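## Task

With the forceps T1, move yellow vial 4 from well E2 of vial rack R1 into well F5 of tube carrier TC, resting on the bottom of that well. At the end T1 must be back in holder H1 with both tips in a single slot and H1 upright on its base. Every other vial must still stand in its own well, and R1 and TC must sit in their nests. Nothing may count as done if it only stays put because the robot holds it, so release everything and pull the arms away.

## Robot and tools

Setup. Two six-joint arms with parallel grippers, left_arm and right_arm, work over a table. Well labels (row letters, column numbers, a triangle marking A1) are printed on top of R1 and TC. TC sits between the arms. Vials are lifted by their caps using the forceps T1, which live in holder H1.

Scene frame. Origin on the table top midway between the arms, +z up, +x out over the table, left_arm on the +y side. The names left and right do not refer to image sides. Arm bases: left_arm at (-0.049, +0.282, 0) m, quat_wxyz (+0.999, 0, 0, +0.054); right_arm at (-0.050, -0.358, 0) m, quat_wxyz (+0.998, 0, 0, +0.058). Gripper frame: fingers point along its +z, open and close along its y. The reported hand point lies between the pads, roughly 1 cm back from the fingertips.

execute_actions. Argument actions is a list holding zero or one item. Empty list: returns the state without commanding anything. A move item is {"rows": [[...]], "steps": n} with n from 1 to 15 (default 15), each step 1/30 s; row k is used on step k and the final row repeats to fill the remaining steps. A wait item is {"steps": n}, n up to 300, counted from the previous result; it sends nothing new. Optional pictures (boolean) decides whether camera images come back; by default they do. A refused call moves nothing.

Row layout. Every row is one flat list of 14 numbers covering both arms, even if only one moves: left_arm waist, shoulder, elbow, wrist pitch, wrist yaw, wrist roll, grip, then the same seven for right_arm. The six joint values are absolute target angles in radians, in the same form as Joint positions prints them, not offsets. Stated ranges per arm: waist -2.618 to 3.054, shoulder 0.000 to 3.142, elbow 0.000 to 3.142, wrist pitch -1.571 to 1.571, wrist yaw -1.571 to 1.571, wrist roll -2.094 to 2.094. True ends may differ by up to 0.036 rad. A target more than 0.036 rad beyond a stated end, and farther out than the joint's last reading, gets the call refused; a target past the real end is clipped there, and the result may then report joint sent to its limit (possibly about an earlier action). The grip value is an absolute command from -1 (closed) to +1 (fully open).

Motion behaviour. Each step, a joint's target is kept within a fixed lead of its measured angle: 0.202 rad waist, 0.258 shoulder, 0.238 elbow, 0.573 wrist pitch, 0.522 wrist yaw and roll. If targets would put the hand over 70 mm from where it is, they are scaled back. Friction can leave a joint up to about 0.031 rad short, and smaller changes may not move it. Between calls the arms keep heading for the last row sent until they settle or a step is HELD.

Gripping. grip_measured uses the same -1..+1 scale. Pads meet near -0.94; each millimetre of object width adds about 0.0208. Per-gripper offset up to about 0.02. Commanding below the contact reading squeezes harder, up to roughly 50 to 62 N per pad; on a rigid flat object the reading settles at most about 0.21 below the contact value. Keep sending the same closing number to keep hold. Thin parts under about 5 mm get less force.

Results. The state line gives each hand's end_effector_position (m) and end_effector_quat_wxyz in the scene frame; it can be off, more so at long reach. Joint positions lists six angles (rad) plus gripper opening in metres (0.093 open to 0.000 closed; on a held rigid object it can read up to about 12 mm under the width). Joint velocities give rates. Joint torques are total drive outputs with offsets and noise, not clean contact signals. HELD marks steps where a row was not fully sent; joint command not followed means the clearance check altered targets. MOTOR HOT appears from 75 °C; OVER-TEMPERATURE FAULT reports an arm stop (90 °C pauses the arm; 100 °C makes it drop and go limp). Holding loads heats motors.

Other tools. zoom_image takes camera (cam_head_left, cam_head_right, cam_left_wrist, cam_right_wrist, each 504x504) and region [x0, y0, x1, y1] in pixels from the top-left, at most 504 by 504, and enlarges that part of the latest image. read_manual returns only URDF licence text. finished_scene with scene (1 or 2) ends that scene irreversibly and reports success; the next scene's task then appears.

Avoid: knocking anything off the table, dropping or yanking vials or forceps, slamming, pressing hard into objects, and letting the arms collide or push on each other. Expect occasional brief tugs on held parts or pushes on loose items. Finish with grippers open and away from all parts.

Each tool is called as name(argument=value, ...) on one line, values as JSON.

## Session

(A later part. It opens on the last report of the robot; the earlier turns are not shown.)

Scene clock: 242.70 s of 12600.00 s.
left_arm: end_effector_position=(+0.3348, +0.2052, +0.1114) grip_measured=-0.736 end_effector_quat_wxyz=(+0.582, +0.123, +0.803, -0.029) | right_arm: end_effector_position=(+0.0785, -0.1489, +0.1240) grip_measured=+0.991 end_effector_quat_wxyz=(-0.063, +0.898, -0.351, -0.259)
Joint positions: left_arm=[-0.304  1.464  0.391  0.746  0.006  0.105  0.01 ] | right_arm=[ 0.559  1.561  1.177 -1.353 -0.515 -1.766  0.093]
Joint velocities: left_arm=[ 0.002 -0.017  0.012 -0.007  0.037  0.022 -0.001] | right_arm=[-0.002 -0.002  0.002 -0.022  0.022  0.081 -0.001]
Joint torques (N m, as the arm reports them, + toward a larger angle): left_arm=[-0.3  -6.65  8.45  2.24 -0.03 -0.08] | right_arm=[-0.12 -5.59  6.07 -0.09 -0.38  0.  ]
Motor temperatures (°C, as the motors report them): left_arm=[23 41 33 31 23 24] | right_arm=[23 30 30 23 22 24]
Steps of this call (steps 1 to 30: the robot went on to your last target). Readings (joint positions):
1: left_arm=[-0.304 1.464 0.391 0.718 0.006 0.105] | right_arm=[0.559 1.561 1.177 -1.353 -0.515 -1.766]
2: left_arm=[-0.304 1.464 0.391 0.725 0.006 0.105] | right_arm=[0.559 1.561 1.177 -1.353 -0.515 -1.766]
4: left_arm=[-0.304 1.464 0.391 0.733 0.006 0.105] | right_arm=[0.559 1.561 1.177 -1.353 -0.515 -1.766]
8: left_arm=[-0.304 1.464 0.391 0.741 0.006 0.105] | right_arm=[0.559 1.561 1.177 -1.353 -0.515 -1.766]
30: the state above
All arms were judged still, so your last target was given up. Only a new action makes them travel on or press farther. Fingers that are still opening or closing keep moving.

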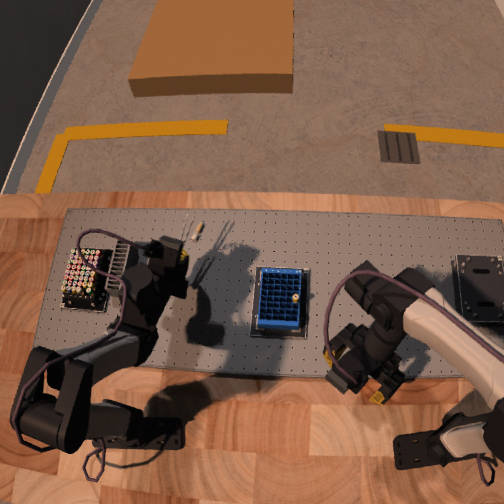

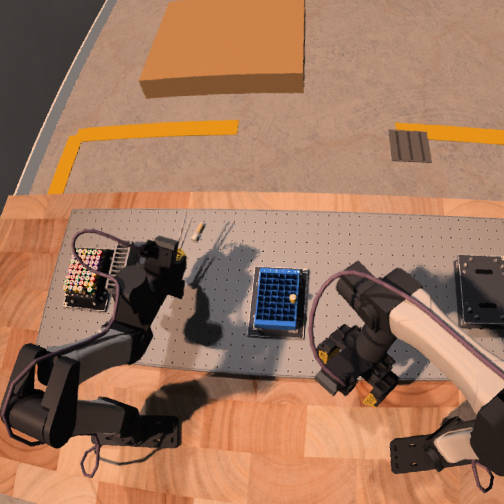

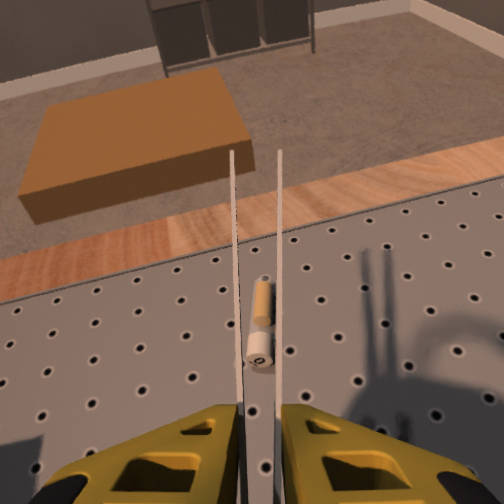

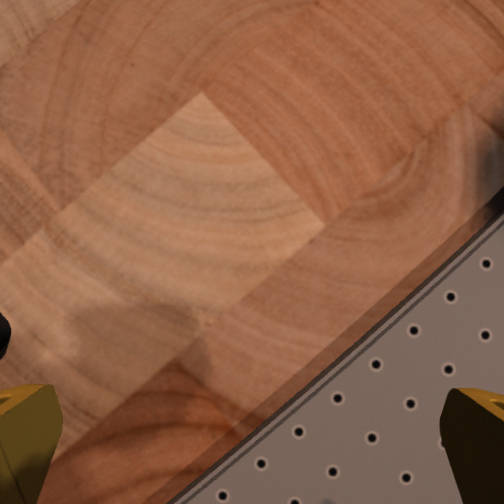

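execute_actions(actions=[{"rows":[[-0.3,1.5,1.2,-0.6,0,0.1,-0.8,0.559,1.561,1.177,-1.353,-0.515,-1.766,1]],"steps":15}], pictures=false)

execute_actions(actions=[{"rows":[[0.08,1.8,1.8,-1.3,0,0.1,-0.8,0.559,1.561,1.177,-1.353,-0.515,-1.766,1]],"steps":15}], pictures=false)

execute_actions(actions=[{"rows":[[0.08,1.845,1.775,-1.46,0,0.1,-0.8,0.559,1.561,1.177,-1.353,-0.515,-1.766,1]],"steps":15}], pictures=false)

execute_actions(actions=[{"steps":25}])

Scene clock: 257.20 s of 12600.00 s.
left_arm: end_effector_position=(+0.3714, +0.1979, +0.2021) grip_measured=-0.798 end_effector_quat_wxyz=(+0.402, +0.138, +0.905, -0.021) | right_arm: end_effector_position=(+0.0785, -0.1489, +0.1240) grip_measured=+0.991 end_effector_quat_wxyz=(-0.063, +0.898, -0.351, -0.259)
Joint positions: left_arm=[-0.304  1.487  1.204 -0.46   0.006  0.105  0.007] | right_arm=[ 0.559  1.561  1.177 -1.353 -0.515 -1.766  0.093]
Joint velocities: left_arm=[ 0.002 -0.022 -0.007 -0.813  0.022  0.007  0.   ] | right_arm=[ 0.007 -0.012 -0.037 -0.022  0.037 -0.022  0.001]
Joint torques (N m, as the arm reports them, + toward a larger angle): left_arm=[-0.11 -6.77  8.61  1.59  0.   -0.02] | right_arm=[ 0.02 -5.55  5.96 -0.01 -0.38 -0.07]
Motor temperatures (°C, as the motors report them): left_arm=[23 39 34 33 23 24] | right_arm=[23 31 30 23 22 24]
Steps of this call (steps 1 to 90: nothing new was sent; then 11.00 s passed at rest; steps 91 to 105: all 15 steps of this action). Readings (joint positions):
91: left_arm=[-0.304 1.464 0.428 0.657 0.006 0.105] | right_arm=[0.559 1.561 1.177 -1.353 -0.515 -1.766]
92: left_arm=[-0.304 1.479 0.499 0.528 0.006 0.105] | right_arm=[0.559 1.561 1.177 -1.353 -0.515 -1.766]
94: left_arm=[-0.304 1.504 0.655 0.291 0.006 0.105] | right_arm=[0.559 1.561 1.177 -1.353 -0.515 -1.766]
98: left_arm=[-0.304 1.511 0.978 -0.159 0.006 0.105] | right_arm=[0.559 1.561 1.177 -1.353 -0.515 -1.766]
105: the state above

Scene clock: 257.70 s of 12600.00 s.
left_arm: end_effector_position=(+0.3461, +0.3627, +0.1990) grip_measured=-0.798 end_effector_quat_wxyz=(+0.161, -0.047, +0.986, +0.028) | right_arm: end_effector_position=(+0.0785, -0.1489, +0.1240) grip_measured=+0.991 end_effector_quat_wxyz=(-0.063, +0.898, -0.351, -0.259)
Joint positions: left_arm=[ 0.089  1.797  1.788 -1.234 -0.008  0.104  0.007] | right_arm=[ 0.559  1.561  1.177 -1.353 -0.515 -1.766  0.093]
Joint velocities: left_arm=[-0.076 -0.032 -0.002 -0.432  0.037 -0.007  0.   ] | right_arm=[-0.002 -0.007 -0.007 -0.022 -0.022  0.007 -0.   ]
Joint torques (N m, as the arm reports them, + toward a larger angle): left_arm=[-0.87 -9.86  9.02  0.88  0.08 -0.02] | right_arm=[-0.04 -5.5   5.96 -0.11 -0.36 -0.02]
Motor temperatures (°C, as the motors report them): left_arm=[23 39 34 33 23 24] | right_arm=[23 31 30 23 22 24]
Steps of this call (steps 1 to 15: all 15 steps of this action). Readings (joint positions):
1: left_arm=[-0.288 1.512 1.238 -0.542 0.016 0.105] | right_arm=[0.559 1.561 1.177 -1.353 -0.515 -1.766]
2: left_arm=[-0.253 1.562 1.300 -0.632 0.022 0.105] | right_arm=[0.559 1.561 1.177 -1.353 -0.515 -1.766]
4: left_arm=[-0.154 1.686 1.438 -0.794 0.022 0.105] | right_arm=[0.559 1.561 1.177 -1.353 -0.515 -1.766]
8: left_arm=[0.052 1.843 1.688 -1.069 0.007 0.105] | right_arm=[0.559 1.561 1.177 -1.353 -0.515 -1.766]
15: the state above

Scene clock: 258.20 s of 12600.00 s.
left_arm: end_effector_position=(+0.3015, +0.3527, +0.1712) grip_measured=-0.798 end_effector_quat_wxyz=(+0.034, -0.046, +0.998, +0.008) | right_arm: end_effector_position=(+0.0785, -0.1489, +0.1240) grip_measured=+0.991 end_effector_quat_wxyz=(-0.063, +0.898, -0.351, -0.259)
Joint positions: left_arm=[ 0.087  1.847  1.788 -1.442 -0.006  0.104  0.007] | right_arm=[ 0.559  1.561  1.177 -1.353 -0.515 -1.766  0.093]
Joint velocities: left_arm=[ 0.002 -0.002 -0.007 -0.139 -0.022  0.037  0.001] | right_arm=[ 0.002 -0.012  0.002 -0.007 -0.022 -0.037  0.   ]
Joint torques (N m, as the arm reports them, + toward a larger angle): left_arm=[ -1.3  -10.34   6.39   0.32   0.11  -0.02] | right_arm=[-0.1  -5.59  6.12 -0.07 -0.36  0.01]
Motor temperatures (°C, as the motors report them): left_arm=[23 39 34 33 23 24] | right_arm=[23 31 30 23 22 24]
Steps of this call (steps 1 to 15: all 15 steps of this action). Readings (joint positions):
1: left_arm=[0.088 1.799 1.788 -1.259 -0.007 0.104] | right_arm=[0.559 1.561 1.177 -1.353 -0.515 -1.766]
2: left_arm=[0.087 1.804 1.788 -1.295 -0.006 0.104] | right_arm=[0.559 1.561 1.177 -1.353 -0.515 -1.766]
4: left_arm=[0.087 1.823 1.788 -1.357 -0.006 0.104] | right_arm=[0.559 1.561 1.177 -1.353 -0.515 -1.766]
8: left_arm=[0.087 1.847 1.788 -1.415 -0.006 0.104] | right_arm=[0.559 1.561 1.177 -1.353 -0.515 -1.766]
15: the state above

Scene clock: 259.03 s of 12600.00 s.
left_arm: end_effector_position=(+0.3003, +0.3525, +0.1711) grip_measured=-0.798 end_effector_quat_wxyz=(+0.032, -0.046, +0.998, +0.008) | right_arm: end_effector_position=(+0.0785, -0.1489, +0.1240) grip_measured=+0.991 end_effector_quat_wxyz=(-0.063, +0.898, -0.351, -0.259)
Joint positions: left_arm=[ 0.087  1.847  1.788 -1.447 -0.006  0.104  0.007] | right_arm=[ 0.559  1.561  1.177 -1.353 -0.515 -1.766  0.093]
Joint velocities: left_arm=[-0.002 -0.012 -0.012  0.022 -0.037  0.007  0.   ] | right_arm=[-0.012  0.007  0.007  0.037 -0.007  0.081  0.001]
Joint torques (N m, as the arm reports them, + toward a larger angle): left_arm=[ -1.08 -10.57   6.45   0.3    0.11  -0.02] | right_arm=[ 0.1  -5.88  6.24 -0.09 -0.36 -0.03]
Motor temperatures (°C, as the motors report them): left_arm=[23 39 34 33 23 24] | right_arm=[23 31 30 23 22 24]
Steps of this call (steps 1 to 15: the robot went on to your last target; steps 16 to 25: nothing new was sent). Readings (joint positions):
1: left_arm=[0.087 1.847 1.788 -1.443 -0.006 0.104] | right_arm=[0.559 1.561 1.177 -1.353 -0.515 -1.766]
2: left_arm=[0.087 1.847 1.788 -1.444 -0.006 0.104] | right_arm=[0.559 1.561 1.177 -1.353 -0.515 -1.766]
4: left_arm=[0.087 1.847 1.788 -1.445 -0.006 0.104] | right_arm=[0.559 1.561 1.177 -1.353 -0.515 -1.766]
8: left_arm=[0.087 1.847 1.788 -1.446 -0.006 0.104] | right_arm=[0.559 1.561 1.177 -1.353 -0.515 -1.766]
25: the state above
All arms were judged still, so your last target was given up. Only a new action makes them travel on or press farther. Fingers that are still opening or closing keep moving.

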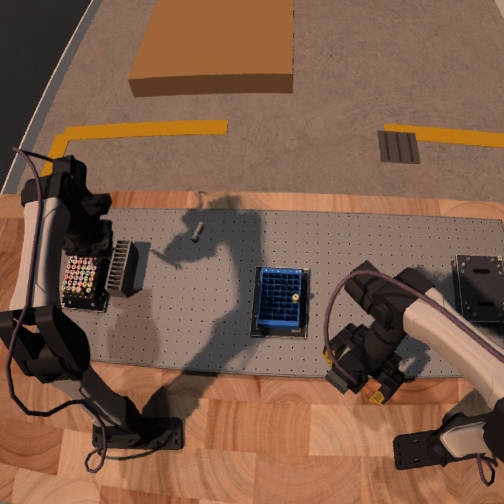

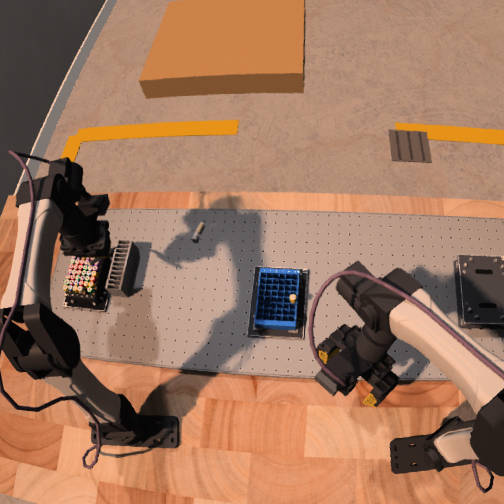

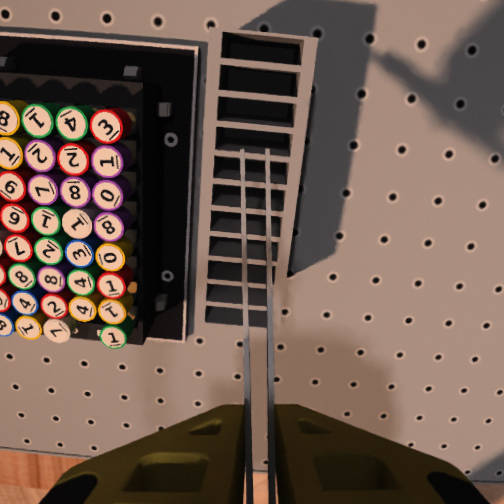

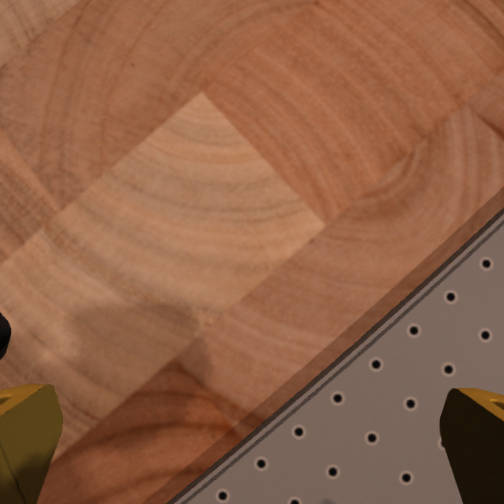

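execute_actions(actions=[{"rows":[[0.08,1.82,1.595,-1.26,0,0.1,-0.8,0.559,1.561,1.177,-1.353,-0.515,-1.766,1]],"steps":15}], pictures=false)

execute_actions(actions=[{"steps":20}])

Scene clock: 262.73 s of 12600.00 s.
left_arm: end_effector_position=(+0.2962, +0.3516, +0.1283) grip_measured=-0.798 end_effector_quat_wxyz=(+0.023, -0.046, +0.999, +0.007) | right_arm: end_effector_position=(+0.0785, -0.1489, +0.1240) grip_measured=+0.991 end_effector_quat_wxyz=(-0.063, +0.898, -0.351, -0.259)
Joint positions: left_arm=[ 0.087  1.831  1.598 -1.29  -0.006  0.104  0.007] | right_arm=[ 0.559  1.561  1.177 -1.353 -0.515 -1.766  0.093]
Joint velocities: left_arm=[-0.012 -0.007 -0.012 -0.066 -0.007 -0.022 -0.001] | right_arm=[-0.002 -0.007 -0.002 -0.051  0.037 -0.007 -0.   ]
Joint torques (N m, as the arm reports them, + toward a larger angle): left_arm=[ -1.11 -11.37   7.22   0.73   0.07  -0.01] | right_arm=[-0.04 -5.57  6.07 -0.07 -0.4   0.  ]
Motor temperatures (°C, as the motors report them): left_arm=[23 39 33 32 23 24] | right_arm=[23 31 30 23 22 24]
Steps of this call (steps 1 to 90: nothing new was sent; then 0.20 s passed at rest; steps 91 to 105: all 15 steps of this action). Readings (joint positions):
91: left_arm=[0.087 1.836 1.755 -1.412 -0.006 0.104] | right_arm=[0.559 1.561 1.177 -1.353 -0.515 -1.766]
92: left_arm=[0.087 1.821 1.703 -1.372 -0.006 0.104] | right_arm=[0.559 1.561 1.177 -1.353 -0.515 -1.766]
94: left_arm=[0.087 1.819 1.633 -1.345 -0.006 0.104] | right_arm=[0.559 1.561 1.177 -1.353 -0.515 -1.766]
98: left_arm=[0.087 1.831 1.598 -1.312 -0.006 0.104] | right_arm=[0.559 1.561 1.177 -1.353 -0.515 -1.766]
105: the state above

Scene clock: 263.40 s of 12600.00 s.
left_arm: end_effector_position=(+0.2963, +0.3517, +0.1283) grip_measured=-0.798 end_effector_quat_wxyz=(+0.023, -0.046, +0.999, +0.007) | right_arm: end_effector_position=(+0.0785, -0.1489, +0.1240) grip_measured=+0.991 end_effector_quat_wxyz=(-0.063, +0.898, -0.351, -0.259)
Joint positions: left_arm=[ 0.087  1.831  1.598 -1.29  -0.006  0.104  0.007] | right_arm=[ 0.559  1.561  1.177 -1.353 -0.515 -1.766  0.093]
Joint velocities: left_arm=[-0.002  0.002  0.007 -0.051  0.007 -0.007 -0.   ] | right_arm=[ 0.002  0.002  0.002  0.037 -0.007 -0.037 -0.   ]
Joint torques (N m, as the arm reports them, + toward a larger angle): left_arm=[ -1.08 -11.4    7.28   0.67   0.1   -0.04] | right_arm=[-0.15 -5.67  6.03 -0.11 -0.38 -0.01]
Motor temperatures (°C, as the motors report them): left_arm=[23 39 33 32 23 24] | right_arm=[23 31 30 23 22 24]
Steps of this call (steps 1 to 15: the robot went on to your last target; steps 16 to 20: nothing new was sent). Readings (joint positions):
1: left_arm=[0.087 1.831 1.598 -1.290 -0.006 0.104] | right_arm=[0.559 1.561 1.177 -1.353 -0.515 -1.766]
2: left_arm=[0.087 1.831 1.598 -1.290 -0.006 0.104] | right_arm=[0.559 1.561 1.177 -1.353 -0.515 -1.766]
4: left_arm=[0.087 1.831 1.598 -1.290 -0.006 0.104] | right_arm=[0.559 1.561 1.177 -1.353 -0.515 -1.766]
8: left_arm=[0.087 1.831 1.598 -1.290 -0.006 0.104] | right_arm=[0.559 1.561 1.177 -1.353 -0.515 -1.766]
20: the state above
All arms were judged still, so your last target was given up. Only a new action makes them travel on or press farther. Fingers that are still opening or closing keep moving.

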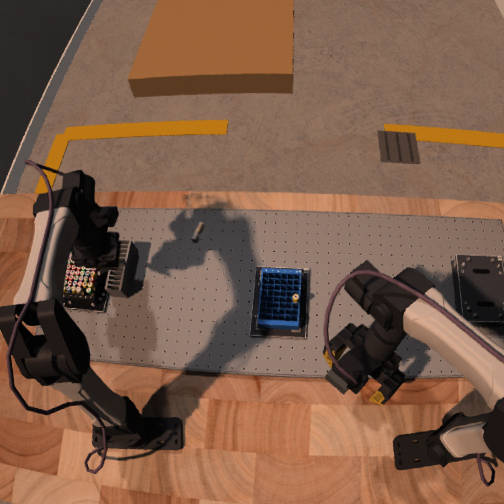

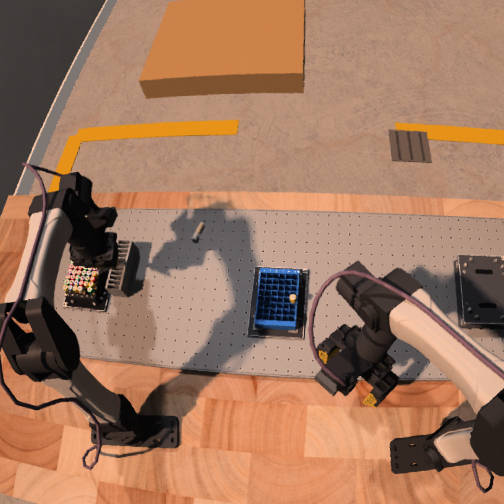

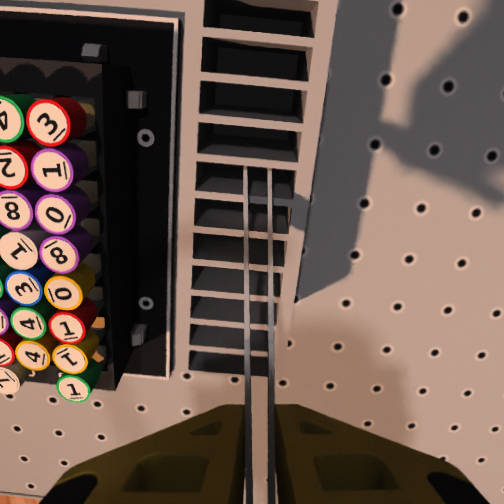

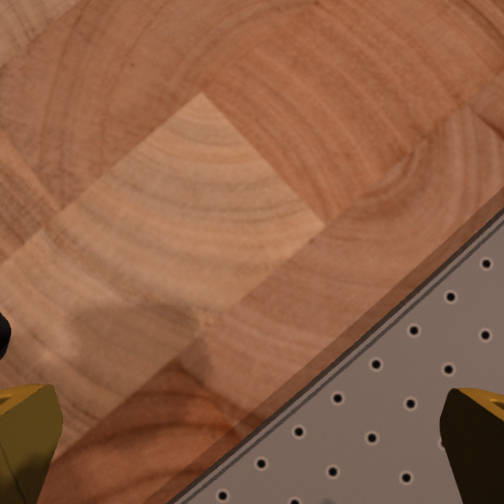

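execute_actions(actions=[{"rows":[[0.08,1.92,1.72,-1.32,0,0.1,-0.74,0.559,1.561,1.177,-1.353,-0.515,-1.766,1]],"steps":15}], pictures=false)

execute_actions(actions=[{"rows":[[0.08,2.005,1.845,-1.37,0,0.1,-0.74,0.559,1.561,1.177,-1.353,-0.515,-1.766,1]],"steps":15}], pictures=false)

execute_actions(actions=[{"steps":20}])

Scene clock: 267.90 s of 12600.00 s.
left_arm: end_effector_position=(+0.3160, +0.3556, +0.1271) grip_measured=-0.741 end_effector_quat_wxyz=(+0.023, -0.046, +0.999, +0.007) | right_arm: end_effector_position=(+0.0785, -0.1489, +0.1240) grip_measured=+0.991 end_effector_quat_wxyz=(-0.063, +0.898, -0.351, -0.259)
Joint positions: left_arm=[ 0.087  1.912  1.7   -1.311 -0.006  0.104  0.01 ] | right_arm=[ 0.559  1.561  1.177 -1.353 -0.515 -1.766  0.093]
Joint velocities: left_arm=[-0.002 -0.002 -0.002  0.037  0.022  0.081 -0.   ] | right_arm=[-0.012 -0.007  0.002 -0.022 -0.051  0.037  0.   ]
Joint torques (N m, as the arm reports them, + toward a larger angle): left_arm=[ -1.06 -10.35   9.3    0.33   0.1   -0.04] | right_arm=[-0.04 -5.53  6.07 -0.12 -0.4  -0.06]
Motor temperatures (°C, as the motors report them): left_arm=[23 39 33 31 23 24] | right_arm=[23 31 30 23 22 24]
Steps of this call (steps 1 to 90: nothing new was sent; then 1.00 s passed at rest; steps 91 to 105: all 15 steps of this action). Readings (joint positions):
91: left_arm=[0.087 1.844 1.618 -1.307 -0.006 0.104] | right_arm=[0.559 1.561 1.177 -1.353 -0.515 -1.766]
92: left_arm=[0.087 1.865 1.652 -1.319 -0.006 0.104] | right_arm=[0.559 1.561 1.177 -1.353 -0.515 -1.766]
94: left_arm=[0.087 1.897 1.693 -1.313 -0.006 0.104] | right_arm=[0.559 1.561 1.177 -1.353 -0.515 -1.766]
98: left_arm=[0.087 1.912 1.700 -1.311 -0.006 0.104] | right_arm=[0.559 1.561 1.177 -1.353 -0.515 -1.766]
105: the state above

Scene clock: 268.40 s of 12600.00 s.
left_arm: end_effector_position=(+0.3347, +0.3593, +0.1260) grip_measured=-0.741 end_effector_quat_wxyz=(+0.017, -0.046, +0.999, +0.006) | right_arm: end_effector_position=(+0.0785, -0.1489, +0.1240) grip_measured=+0.991 end_effector_quat_wxyz=(-0.063, +0.898, -0.351, -0.259)
Joint positions: left_arm=[ 0.087  2.003  1.823 -1.355 -0.006  0.104  0.01 ] | right_arm=[ 0.559  1.561  1.177 -1.353 -0.515 -1.766  0.093]
Joint velocities: left_arm=[ 0.002  0.002 -0.002 -0.037  0.007 -0.007 -0.001] | right_arm=[ 0.002  0.002  0.002 -0.081 -0.037  0.007 -0.001]
Joint torques (N m, as the arm reports them, + toward a larger angle): left_arm=[ -1.05 -11.76   9.45   0.24   0.13  -0.04] | right_arm=[-0.01 -5.51  6.14 -0.07 -0.43 -0.05]
Motor temperatures (°C, as the motors report them): left_arm=[23 40 33 31 23 24] | right_arm=[23 31 30 23 22 24]
Steps of this call (steps 1 to 15: all 15 steps of this action). Readings (joint positions):
1: left_arm=[0.087 1.927 1.725 -1.334 -0.006 0.104] | right_arm=[0.559 1.561 1.177 -1.353 -0.515 -1.766]
2: left_arm=[0.087 1.951 1.767 -1.349 -0.006 0.104] | right_arm=[0.559 1.561 1.177 -1.353 -0.515 -1.766]
4: left_arm=[0.087 1.985 1.815 -1.345 -0.006 0.104] | right_arm=[0.559 1.561 1.177 -1.353 -0.515 -1.766]
8: left_arm=[0.087 2.002 1.823 -1.349 -0.006 0.104] | right_arm=[0.559 1.561 1.177 -1.353 -0.515 -1.766]
15: the state above

Scene clock: 269.07 s of 12600.00 s.
left_arm: end_effector_position=(+0.3345, +0.3592, +0.1260) grip_measured=-0.741 end_effector_quat_wxyz=(+0.017, -0.046, +0.999, +0.006) | right_arm: end_effector_position=(+0.0785, -0.1489, +0.1240) grip_measured=+0.991 end_effector_quat_wxyz=(-0.063, +0.898, -0.351, -0.259)
Joint positions: left_arm=[ 0.087  2.003  1.823 -1.356 -0.006  0.104  0.01 ] | right_arm=[ 0.559  1.561  1.177 -1.353 -0.515 -1.766  0.093]
Joint velocities: left_arm=[-0.007 -0.002 -0.032 -0.081  0.007  0.022 -0.   ] | right_arm=[-0.017 -0.012  0.007 -0.022 -0.007  0.022  0.   ]
Joint torques (N m, as the arm reports them, + toward a larger angle): left_arm=[ -1.   -11.76   9.54   0.22   0.06  -0.03] | right_arm=[-0.19 -5.72  6.05 -0.06 -0.4  -0.08]
Motor temperatures (°C, as the motors report them): left_arm=[23 40 33 31 23 24] | right_arm=[23 31 30 23 22 24]
Steps of this call (steps 1 to 15: the robot went on to your last target; steps 16 to 20: nothing new was sent). Readings (joint positions):
1: left_arm=[0.087 2.003 1.823 -1.355 -0.006 0.104] | right_arm=[0.559 1.561 1.177 -1.353 -0.515 -1.766]
2: left_arm=[0.087 2.003 1.823 -1.356 -0.006 0.104] | right_arm=[0.559 1.561 1.177 -1.353 -0.515 -1.766]
4: left_arm=[0.087 2.003 1.823 -1.356 -0.006 0.104] | right_arm=[0.559 1.561 1.177 -1.353 -0.515 -1.766]
8: left_arm=[0.087 2.003 1.823 -1.356 -0.006 0.104] | right_arm=[0.559 1.561 1.177 -1.353 -0.515 -1.766]
20: the state above
All arms were judged still, so your last target was given up. Only a new action makes them travel on or press farther. Fingers that are still opening or closing keep moving.

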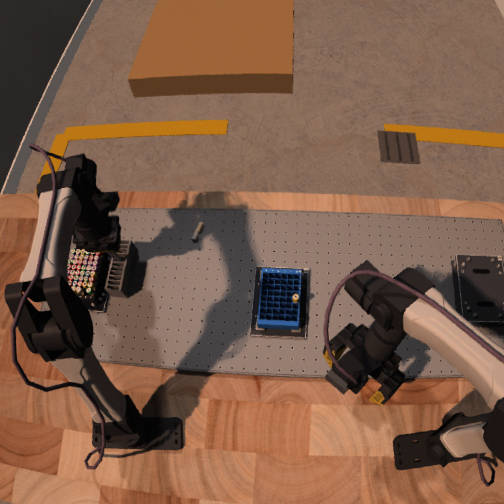

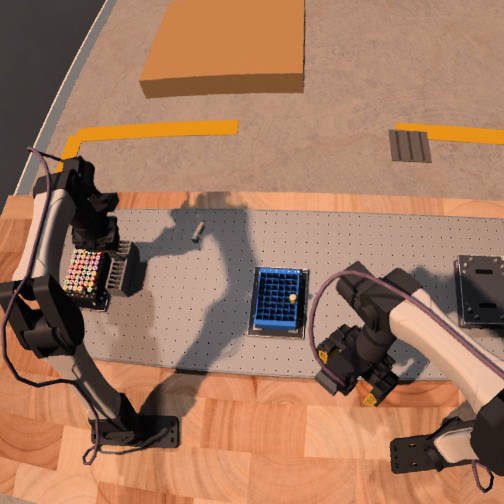

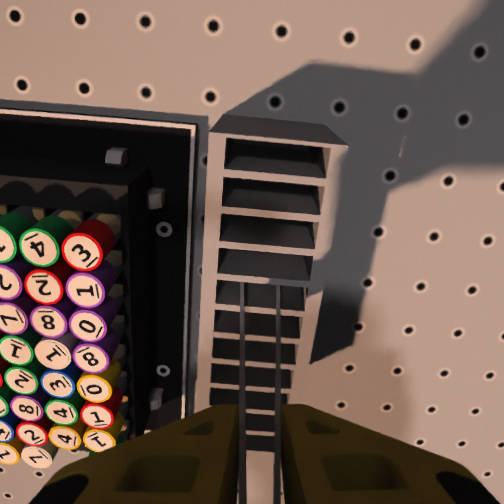

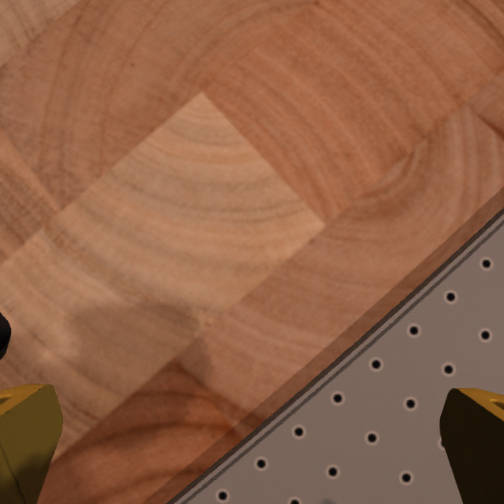

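execute_actions(actions=[{"rows":[[0.08,2.005,1.845,-1.37,0,0.1,0.2,0.559,1.561,1.177,-1.353,-0.515,-1.766,1]],"steps":15}], pictures=false)

execute_actions(actions=[{"rows":[[0.08,2.03,2.1,-1.5,0,0.1,0.2,0.559,1.561,1.177,-1.353,-0.515,-1.766,1]],"steps":15}], pictures=false)

execute_actions(actions=[{"rows":[[-0.31,1.7,1.5,-0.6,0,0.0,0.2,0.559,1.561,1.177,-1.353,-0.515,-1.766,1]],"steps":15}], pictures=false)

execute_actions(actions=[{"rows":[[-0.31,1.8,0.6,1.0,0,0.0,0.2,0.559,1.561,1.177,-1.353,-0.515,-1.766,1]],"steps":15}], pictures=false)

execute_actions(actions=[{"steps":15}], pictures=false)

execute_actions(actions=[{"rows":[[-0.31,2.07,0.49,1.41,0,0.0,0.2,0.559,1.561,1.177,-1.353,-0.515,-1.766,1]],"steps":15}], pictures=false)

execute_actions(actions=[{"steps":25}])

Scene clock: 278.27 s of 12600.00 s.
left_arm: end_effector_position=(+0.3344, +0.3592, +0.1260) grip_measured=+0.199 end_effector_quat_wxyz=(+0.016, -0.046, +0.999, +0.006) | right_arm: end_effector_position=(+0.0785, -0.1489, +0.1240) grip_measured=+0.991 end_effector_quat_wxyz=(-0.063, +0.898, -0.351, -0.259)
Joint positions: left_arm=[ 0.087  2.003  1.823 -1.356 -0.006  0.104  0.055] | right_arm=[ 0.559  1.561  1.177 -1.353 -0.515 -1.766  0.093]
Joint velocities: left_arm=[ 0.002 -0.002  0.007  0.051 -0.037  0.051 -0.   ] | right_arm=[ 0.002  0.002  0.002 -0.051  0.022  0.037  0.001]
Joint torques (N m, as the arm reports them, + toward a larger angle): left_arm=[ -1.1  -11.7    9.67   0.27   0.06   0.  ] | right_arm=[-0.02 -5.59  6.02 -0.08 -0.4  -0.08]
Motor temperatures (°C, as the motors report them): left_arm=[23 41 34 30 23 24] | right_arm=[23 31 30 23 22 24]
Steps of this call (steps 1 to 90: nothing new was sent; then 5.70 s passed at rest; steps 91 to 105: all 15 steps of this action). Readings (joint positions):
91: left_arm=[0.087 2.003 1.823 -1.356 -0.006 0.104] | right_arm=[0.559 1.561 1.177 -1.353 -0.515 -1.766]
92: left_arm=[0.087 2.003 1.823 -1.356 -0.006 0.104] | right_arm=[0.559 1.561 1.177 -1.353 -0.515 -1.766]
94: left_arm=[0.087 2.003 1.823 -1.356 -0.006 0.104] | right_arm=[0.559 1.561 1.177 -1.353 -0.515 -1.766]
98: left_arm=[0.087 2.003 1.823 -1.356 -0.006 0.104] | right_arm=[0.559 1.561 1.177 -1.353 -0.515 -1.766]
105: the state above

Scene clock: 278.77 s of 12600.00 s.
left_arm: end_effector_position=(+0.3572, +0.3637, +0.1871) grip_measured=+0.199 end_effector_quat_wxyz=(+0.076, -0.046, +0.996, +0.015) | right_arm: end_effector_position=(+0.0785, -0.1489, +0.1240) grip_measured=+0.991 end_effector_quat_wxyz=(-0.063, +0.898, -0.351, -0.259)
Joint positions: left_arm=[ 0.087  2.026  2.091 -1.482 -0.006  0.104  0.055] | right_arm=[ 0.559  1.561  1.177 -1.353 -0.515 -1.766  0.093]
Joint velocities: left_arm=[-0.007 -0.007  0.022 -0.066 -0.081 -0.051 -0.001] | right_arm=[-0.022  0.002  0.002  0.051  0.037 -0.007  0.   ]
Joint torques (N m, as the arm reports them, + toward a larger angle): left_arm=[ -1.06 -11.59   8.33   0.53   0.11  -0.04] | right_arm=[-0.18 -5.51  5.94 -0.07 -0.43 -0.03]
Motor temperatures (°C, as the motors report them): left_arm=[23 41 34 30 23 24] | right_arm=[23 31 31 23 22 24]
Steps of this call (steps 1 to 15: all 15 steps of this action). Readings (joint positions):
1: left_arm=[0.087 2.017 1.864 -1.394 -0.006 0.104] | right_arm=[0.559 1.561 1.177 -1.353 -0.515 -1.766]
2: left_arm=[0.087 2.040 1.935 -1.430 -0.006 0.104] | right_arm=[0.559 1.561 1.177 -1.353 -0.515 -1.766]
4: left_arm=[0.087 2.052 2.037 -1.436 -0.006 0.104] | right_arm=[0.559 1.561 1.177 -1.353 -0.515 -1.766]
8: left_arm=[0.087 2.024 2.090 -1.453 -0.006 0.104] | right_arm=[0.559 1.561 1.177 -1.353 -0.515 -1.766]
15: the state above

Scene clock: 279.27 s of 12600.00 s.
left_arm: end_effector_position=(+0.4018, +0.1832, +0.1973) grip_measured=+0.199 end_effector_quat_wxyz=(+0.334, +0.108, +0.936, -0.038) | right_arm: end_effector_position=(+0.0785, -0.1489, +0.1240) grip_measured=+0.991 end_effector_quat_wxyz=(-0.063, +0.898, -0.351, -0.259)
Joint positions: left_arm=[-0.322  1.707  1.506 -0.685  0.009  0.014  0.055] | right_arm=[ 0.559  1.561  1.177 -1.353 -0.515 -1.766  0.093]
Joint velocities: left_arm=[ 0.09  -0.007  0.012  0.344 -0.037 -0.095  0.   ] | right_arm=[-0.012  0.002  0.017 -0.022  0.051 -0.007 -0.001]
Joint torques (N m, as the arm reports them, + toward a larger angle): left_arm=[  0.01 -10.7    8.27   1.8   -0.01  -0.1 ] | right_arm=[-0.02 -5.29  6.06 -0.11 -0.35 -0.01]
Motor temperatures (°C, as the motors report them): left_arm=[23 41 34 30 23 24] | right_arm=[23 31 31 23 22 24]
Steps of this call (steps 1 to 15: all 15 steps of this action). Readings (joint positions):
1: left_arm=[0.075 2.001 2.052 -1.428 -0.012 0.094] | right_arm=[0.559 1.561 1.177 -1.353 -0.515 -1.766]
2: left_arm=[0.051 1.962 1.988 -1.351 -0.017 0.082] | right_arm=[0.559 1.561 1.177 -1.353 -0.515 -1.766]
4: left_arm=[-0.030 1.873 1.870 -1.209 -0.018 0.064] | right_arm=[0.559 1.561 1.177 -1.353 -0.515 -1.766]
8: left_arm=[-0.243 1.717 1.629 -0.887 -0.013 0.035] | right_arm=[0.559 1.561 1.177 -1.353 -0.515 -1.766]
15: the state above

Scene clock: 279.77 s of 12600.00 s.
left_arm: end_effector_position=(+0.3844, +0.1892, +0.0529) grip_measured=+0.199 end_effector_quat_wxyz=(+0.527, +0.092, +0.843, -0.057) | right_arm: end_effector_position=(+0.0785, -0.1489, +0.1240) grip_measured=+0.991 end_effector_quat_wxyz=(-0.063, +0.898, -0.351, -0.259)
Joint positions: left_arm=[-0.318  1.821  0.596  0.773  0.007  0.003  0.055] | right_arm=[ 0.559  1.561  1.177 -1.353 -0.515 -1.766  0.093]
Joint velocities: left_arm=[-0.007  0.007  0.007  1.516 -0.051 -0.022 -0.   ] | right_arm=[ 0.002 -0.002 -0.012 -0.022 -0.051 -0.007 -0.001]
Joint torques (N m, as the arm reports them, + toward a larger angle): left_arm=[ -0.04 -10.72   6.93   2.13  -0.02   0.  ] | right_arm=[-0.01 -5.46  6.28 -0.13 -0.41 -0.03]
Motor temperatures (°C, as the motors report them): left_arm=[23 41 34 30 23 24] | right_arm=[23 31 31 23 22 24]
Steps of this call (steps 1 to 15: all 15 steps of this action). Readings (joint positions):
1: left_arm=[-0.319 1.706 1.466 -0.595 0.008 0.013] | right_arm=[0.559 1.561 1.177 -1.353 -0.515 -1.766]
2: left_arm=[-0.318 1.705 1.405 -0.461 0.008 0.011] | right_arm=[0.559 1.561 1.177 -1.353 -0.515 -1.766]
4: left_arm=[-0.318 1.734 1.262 -0.214 0.007 0.010] | right_arm=[0.559 1.561 1.177 -1.353 -0.515 -1.766]
8: left_arm=[-0.318 1.809 0.926 0.229 0.007 0.008] | right_arm=[0.559 1.561 1.177 -1.353 -0.515 -1.766]
15: the state above

Scene clock: 280.27 s of 12600.00 s.
left_arm: end_effector_position=(+0.4010, +0.1857, +0.1026) grip_measured=+0.199 end_effector_quat_wxyz=(+0.613, +0.085, +0.783, -0.066) | right_arm: end_effector_position=(+0.0785, -0.1489, +0.1240) grip_measured=+0.991 end_effector_quat_wxyz=(-0.063, +0.898, -0.351, -0.259)
Joint positions: left_arm=[-0.318  1.813  0.596  0.976  0.007  0.003  0.055] | right_arm=[ 0.559  1.561  1.177 -1.353 -0.515 -1.766  0.093]
Joint velocities: left_arm=[-0.002  0.007  0.022  0.081 -0.022 -0.051 -0.001] | right_arm=[-0.002 -0.007  0.007 -0.081  0.037  0.051 -0.001]
Joint torques (N m, as the arm reports them, + toward a larger angle): left_arm=[ -0.08 -10.32   6.85   2.24  -0.07   0.02] | right_arm=[-0.34 -5.29  6.06 -0.05 -0.43  0.  ]
Motor temperatures (°C, as the motors report them): left_arm=[23 41 34 30 23 24] | right_arm=[23 31 31 23 22 24]
Steps of this call (steps 1 to 15: the robot went on to your last target). Readings (joint positions):
1: left_arm=[-0.318 1.820 0.596 0.818 0.007 0.003] | right_arm=[0.559 1.561 1.177 -1.353 -0.515 -1.766]
2: left_arm=[-0.318 1.818 0.596 0.854 0.007 0.003] | right_arm=[0.559 1.561 1.177 -1.353 -0.515 -1.766]
4: left_arm=[-0.318 1.814 0.596 0.906 0.007 0.003] | right_arm=[0.559 1.561 1.177 -1.353 -0.515 -1.766]
8: left_arm=[-0.318 1.813 0.596 0.955 0.007 0.003] | right_arm=[0.559 1.561 1.177 -1.353 -0.515 -1.766]
15: the state above

Scene clock: 280.77 s of 12600.00 s.
left_arm: end_effector_position=(+0.3857, +0.1896, +0.0502) grip_measured=+0.199 end_effector_quat_wxyz=(+0.629, +0.080, +0.770, -0.070) | right_arm: end_effector_position=(+0.0785, -0.1489, +0.1240) grip_measured=+0.991 end_effector_quat_wxyz=(-0.063, +0.898, -0.351, -0.259)
Joint positions: left_arm=[-0.317  2.079  0.5    1.378  0.005 -0.007  0.055] | right_arm=[ 0.559  1.561  1.177 -1.353 -0.515 -1.766  0.093]
Joint velocities: left_arm=[ 0.007 -0.012  0.002  0.095 -0.007 -0.007 -0.001] | right_arm=[-0.012  0.007 -0.012  0.022 -0.051 -0.007 -0.001]
Joint torques (N m, as the arm reports them, + toward a larger angle): left_arm=[ -0.04 -10.29   3.27   2.2    0.     0.12] | right_arm=[-0.02 -5.72  6.08 -0.07 -0.44 -0.04]
Motor temperatures (°C, as the motors report them): left_arm=[23 41 34 30 23 24] | right_arm=[23 31 31 23 22 24]
Steps of this call (steps 1 to 15: all 15 steps of this action). Readings (joint positions):
1: left_arm=[-0.318 1.847 0.583 1.055 0.007 0.003] | right_arm=[0.559 1.561 1.177 -1.353 -0.515 -1.766]
2: left_arm=[-0.318 1.905 0.572 1.159 0.007 0.003] | right_arm=[0.559 1.561 1.177 -1.353 -0.515 -1.766]
4: left_arm=[-0.318 2.018 0.538 1.250 0.007 0.003] | right_arm=[0.559 1.561 1.177 -1.353 -0.515 -1.766]
8: left_arm=[-0.317 2.079 0.500 1.320 0.005 -0.007] | right_arm=[0.559 1.561 1.177 -1.353 -0.515 -1.766]
15: the state above

Scene clock: 281.60 s of 12600.00 s.
left_arm: end_effector_position=(+0.3862, +0.1894, +0.0530) grip_measured=+0.199 end_effector_quat_wxyz=(+0.633, +0.079, +0.767, -0.070) | right_arm: end_effector_position=(+0.0785, -0.1489, +0.1240) grip_measured=+0.991 end_effector_quat_wxyz=(-0.063, +0.898, -0.351, -0.259)
Joint positions: left_arm=[-0.317  2.079  0.5    1.39   0.005 -0.007  0.055] | right_arm=[ 0.559  1.561  1.177 -1.353 -0.515 -1.766  0.093]
Joint velocities: left_arm=[-0.017 -0.007  0.007  0.051 -0.022 -0.037  0.001] | right_arm=[-0.002 -0.012 -0.002 -0.037 -0.007 -0.007 -0.001]
Joint torques (N m, as the arm reports them, + toward a larger angle): left_arm=[ -0.07 -10.3    3.29   2.21   0.     0.1 ] | right_arm=[-0.21 -5.57  5.82 -0.05 -0.4  -0.03]
Motor temperatures (°C, as the motors report them): left_arm=[23 41 34 30 23 24] | right_arm=[23 31 31 23 22 24]
Steps of this call (steps 1 to 25: the robot went on to your last target). Readings (joint positions):
1: left_arm=[-0.317 2.079 0.500 1.381 0.005 -0.007] | right_arm=[0.559 1.561 1.177 -1.353 -0.515 -1.766]
2: left_arm=[-0.317 2.079 0.500 1.383 0.005 -0.007] | right_arm=[0.559 1.561 1.177 -1.353 -0.515 -1.766]
4: left_arm=[-0.317 2.079 0.500 1.386 0.005 -0.007] | right_arm=[0.559 1.561 1.177 -1.353 -0.515 -1.766]
8: left_arm=[-0.317 2.079 0.500 1.388 0.005 -0.007] | right_arm=[0.559 1.561 1.177 -1.353 -0.515 -1.766]
25: the state above

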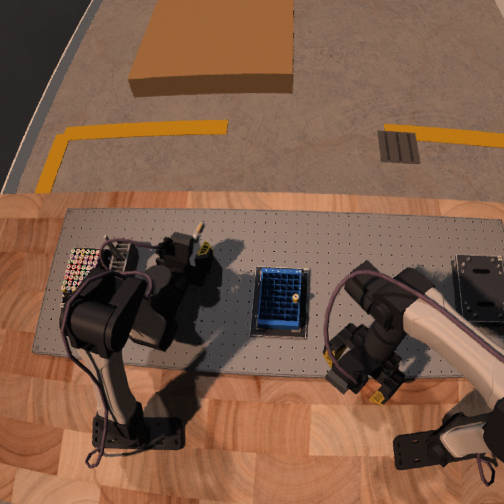

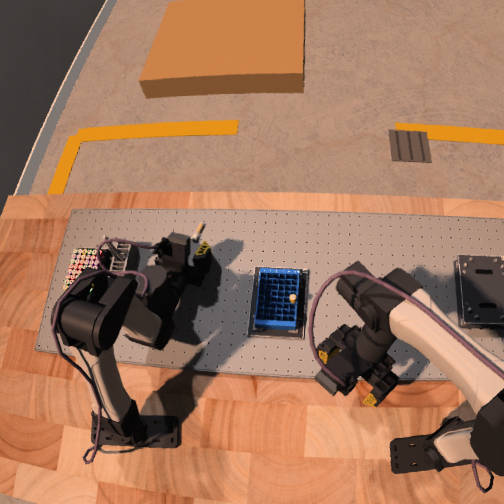

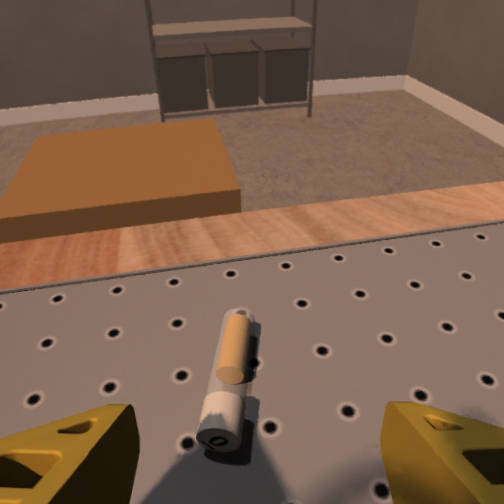

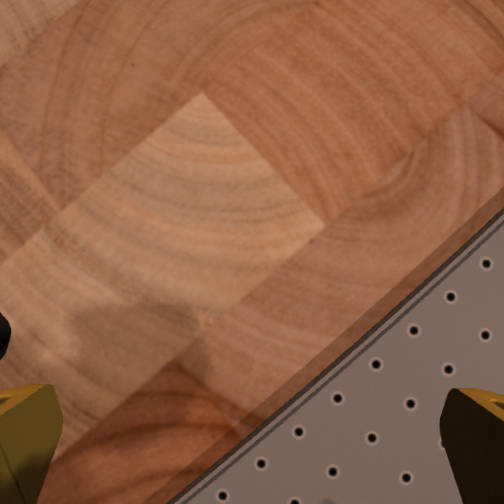

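execute_actions(actions=[{"rows":[[-0.287,2.16,0.56,1.44,0,0.0,0.2,0.559,1.561,1.177,-1.353,-0.515,-1.766,1]],"steps":15}], pictures=false)

execute_actions(actions=[{"rows":[[-0.287,2.245,0.625,1.46,0,0.0,0.2,0.559,1.561,1.177,-1.353,-0.515,-1.766,1]],"steps":15}], pictures=false)

execute_actions(actions=[{"steps":20}])

Scene clock: 284.87 s of 12600.00 s.
left_arm: end_effector_position=(+0.3961, +0.1977, +0.0387) grip_measured=+0.199 end_effector_quat_wxyz=(+0.631, +0.071, +0.770, -0.063) | right_arm: end_effector_position=(+0.0785, -0.1489, +0.1240) grip_measured=+0.991 end_effector_quat_wxyz=(-0.063, +0.898, -0.351, -0.259)
Joint positions: left_arm=[-0.295  2.156  0.541  1.419  0.005 -0.007  0.055] | right_arm=[ 0.559  1.561  1.177 -1.353 -0.515 -1.766  0.093]
Joint velocities: left_arm=[-0.007 -0.002  0.012  0.007 -0.037 -0.022  0.001] | right_arm=[-0.002  0.002  0.002  0.007 -0.081 -0.022 -0.001]
Joint torques (N m, as the arm reports them, + toward a larger angle): left_arm=[-0.03 -9.66  5.38  2.21 -0.02  0.09] | right_arm=[ 0.01 -5.41  6.06 -0.08 -0.38 -0.11]
Motor temperatures (°C, as the motors report them): left_arm=[23 41 34 32 23 24] | right_arm=[23 31 31 23 22 24]
Steps of this call (steps 1 to 15: the robot went on to your last target; steps 16 to 83: nothing new was sent; steps 84 to 98: all 15 steps of this action). Readings (joint positions):
84: left_arm=[-0.315 2.089 0.505 1.399 0.006 -0.007] | right_arm=[0.559 1.561 1.177 -1.353 -0.515 -1.766]
85: left_arm=[-0.310 2.108 0.520 1.409 0.006 -0.007] | right_arm=[0.559 1.561 1.177 -1.353 -0.515 -1.766]
87: left_arm=[-0.299 2.141 0.539 1.413 0.005 -0.007] | right_arm=[0.559 1.561 1.177 -1.353 -0.515 -1.766]
91: left_arm=[-0.295 2.156 0.541 1.413 0.005 -0.007] | right_arm=[0.559 1.561 1.177 -1.353 -0.515 -1.766]
98: the state above

Scene clock: 285.37 s of 12600.00 s.
left_arm: end_effector_position=(+0.4131, +0.1943, +0.0403) grip_measured=+0.199 end_effector_quat_wxyz=(+0.650, +0.069, +0.754, -0.066) | right_arm: end_effector_position=(+0.0785, -0.1489, +0.1240) grip_measured=+0.991 end_effector_quat_wxyz=(-0.063, +0.898, -0.351, -0.259)
Joint positions: left_arm=[-0.295  2.226  0.612  1.469  0.006 -0.009  0.055] | right_arm=[ 0.559  1.561  1.177 -1.353 -0.515 -1.766  0.093]
Joint velocities: left_arm=[ 0.007 -0.002  0.007  0.022  0.066  0.051  0.   ] | right_arm=[-0.012 -0.007 -0.022 -0.037 -0.007 -0.007 -0.   ]
Joint torques (N m, as the arm reports them, + toward a larger angle): left_arm=[ 0.   -9.09  5.16  1.94 -0.05  0.13] | right_arm=[-0.05 -5.61  5.89 -0.11 -0.41 -0.04]
Motor temperatures (°C, as the motors report them): left_arm=[23 41 33 32 23 24] | right_arm=[23 31 31 23 22 24]
Steps of this call (steps 1 to 15: all 15 steps of this action). Readings (joint positions):
1: left_arm=[-0.295 2.167 0.550 1.426 0.005 -0.007] | right_arm=[0.559 1.561 1.177 -1.353 -0.515 -1.766]
2: left_arm=[-0.295 2.190 0.573 1.438 0.005 -0.009] | right_arm=[0.559 1.561 1.177 -1.353 -0.515 -1.766]
4: left_arm=[-0.295 2.217 0.605 1.456 0.006 -0.009] | right_arm=[0.559 1.561 1.177 -1.353 -0.515 -1.766]
8: left_arm=[-0.295 2.225 0.612 1.467 0.006 -0.009] | right_arm=[0.559 1.561 1.177 -1.353 -0.515 -1.766]
15: the state above

Scene clock: 286.03 s of 12600.00 s.
left_arm: end_effector_position=(+0.4131, +0.1943, +0.0404) grip_measured=+0.199 end_effector_quat_wxyz=(+0.651, +0.069, +0.753, -0.066) | right_arm: end_effector_position=(+0.0785, -0.1489, +0.1240) grip_measured=+0.991 end_effector_quat_wxyz=(-0.063, +0.898, -0.351, -0.259)
Joint positions: left_arm=[-0.295  2.226  0.612  1.469  0.006 -0.009  0.055] | right_arm=[ 0.559  1.561  1.177 -1.353 -0.515 -1.766  0.093]
Joint velocities: left_arm=[ 0.002 -0.007 -0.012  0.022 -0.007 -0.051  0.   ] | right_arm=[-0.012 -0.007 -0.007  0.037  0.051  0.051  0.   ]
Joint torques (N m, as the arm reports them, + toward a larger angle): left_arm=[-0.08 -8.87  5.21  1.98 -0.02  0.15] | right_arm=[-0.1  -5.51  6.03 -0.09 -0.35 -0.06]
Motor temperatures (°C, as the motors report them): left_arm=[23 41 33 32 23 24] | right_arm=[23 31 31 23 22 24]
Steps of this call (steps 1 to 15: the robot went on to your last target; steps 16 to 20: nothing new was sent). Readings (joint positions):
1: left_arm=[-0.295 2.226 0.612 1.469 0.006 -0.009] | right_arm=[0.559 1.561 1.177 -1.353 -0.515 -1.766]
2: left_arm=[-0.295 2.226 0.612 1.469 0.006 -0.009] | right_arm=[0.559 1.561 1.177 -1.353 -0.515 -1.766]
4: left_arm=[-0.295 2.226 0.612 1.469 0.006 -0.009] | right_arm=[0.559 1.561 1.177 -1.353 -0.515 -1.766]
8: left_arm=[-0.295 2.226 0.612 1.469 0.006 -0.009] | right_arm=[0.559 1.561 1.177 -1.353 -0.515 -1.766]
20: the state above
All arms were judged still, so your last target was given up. Only a new action makes them travel on or press farther. Fingers that are still opening or closing keep moving.

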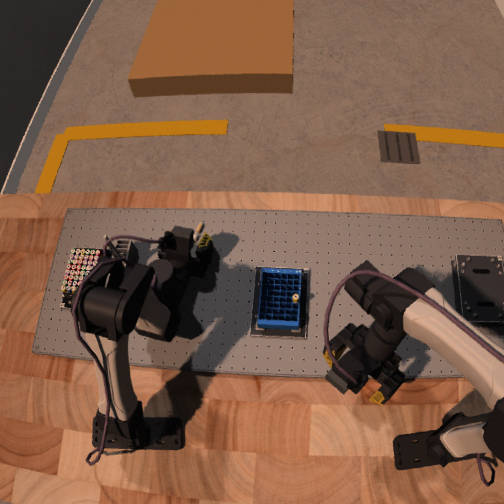

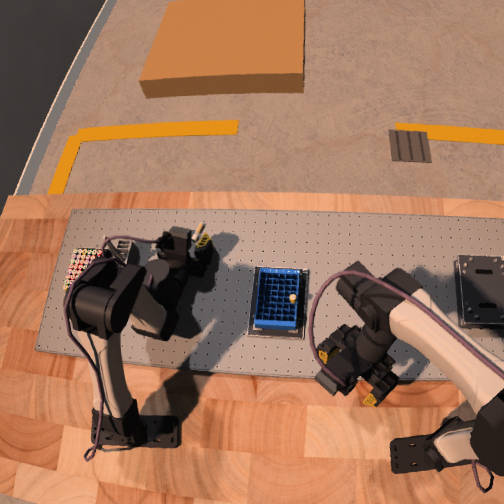

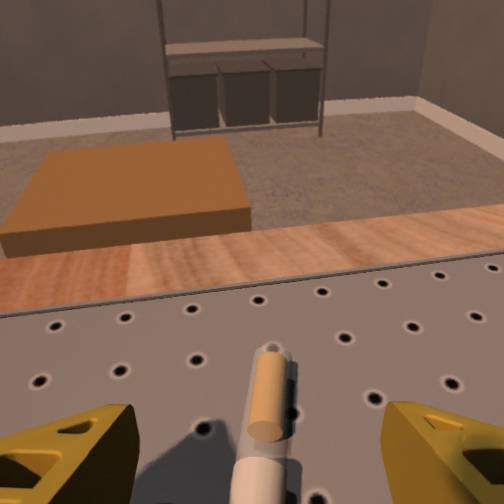

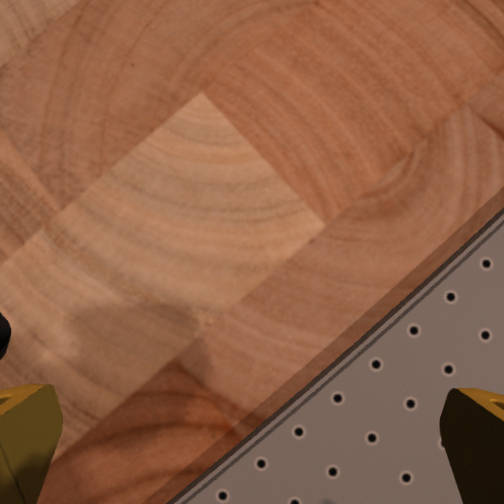

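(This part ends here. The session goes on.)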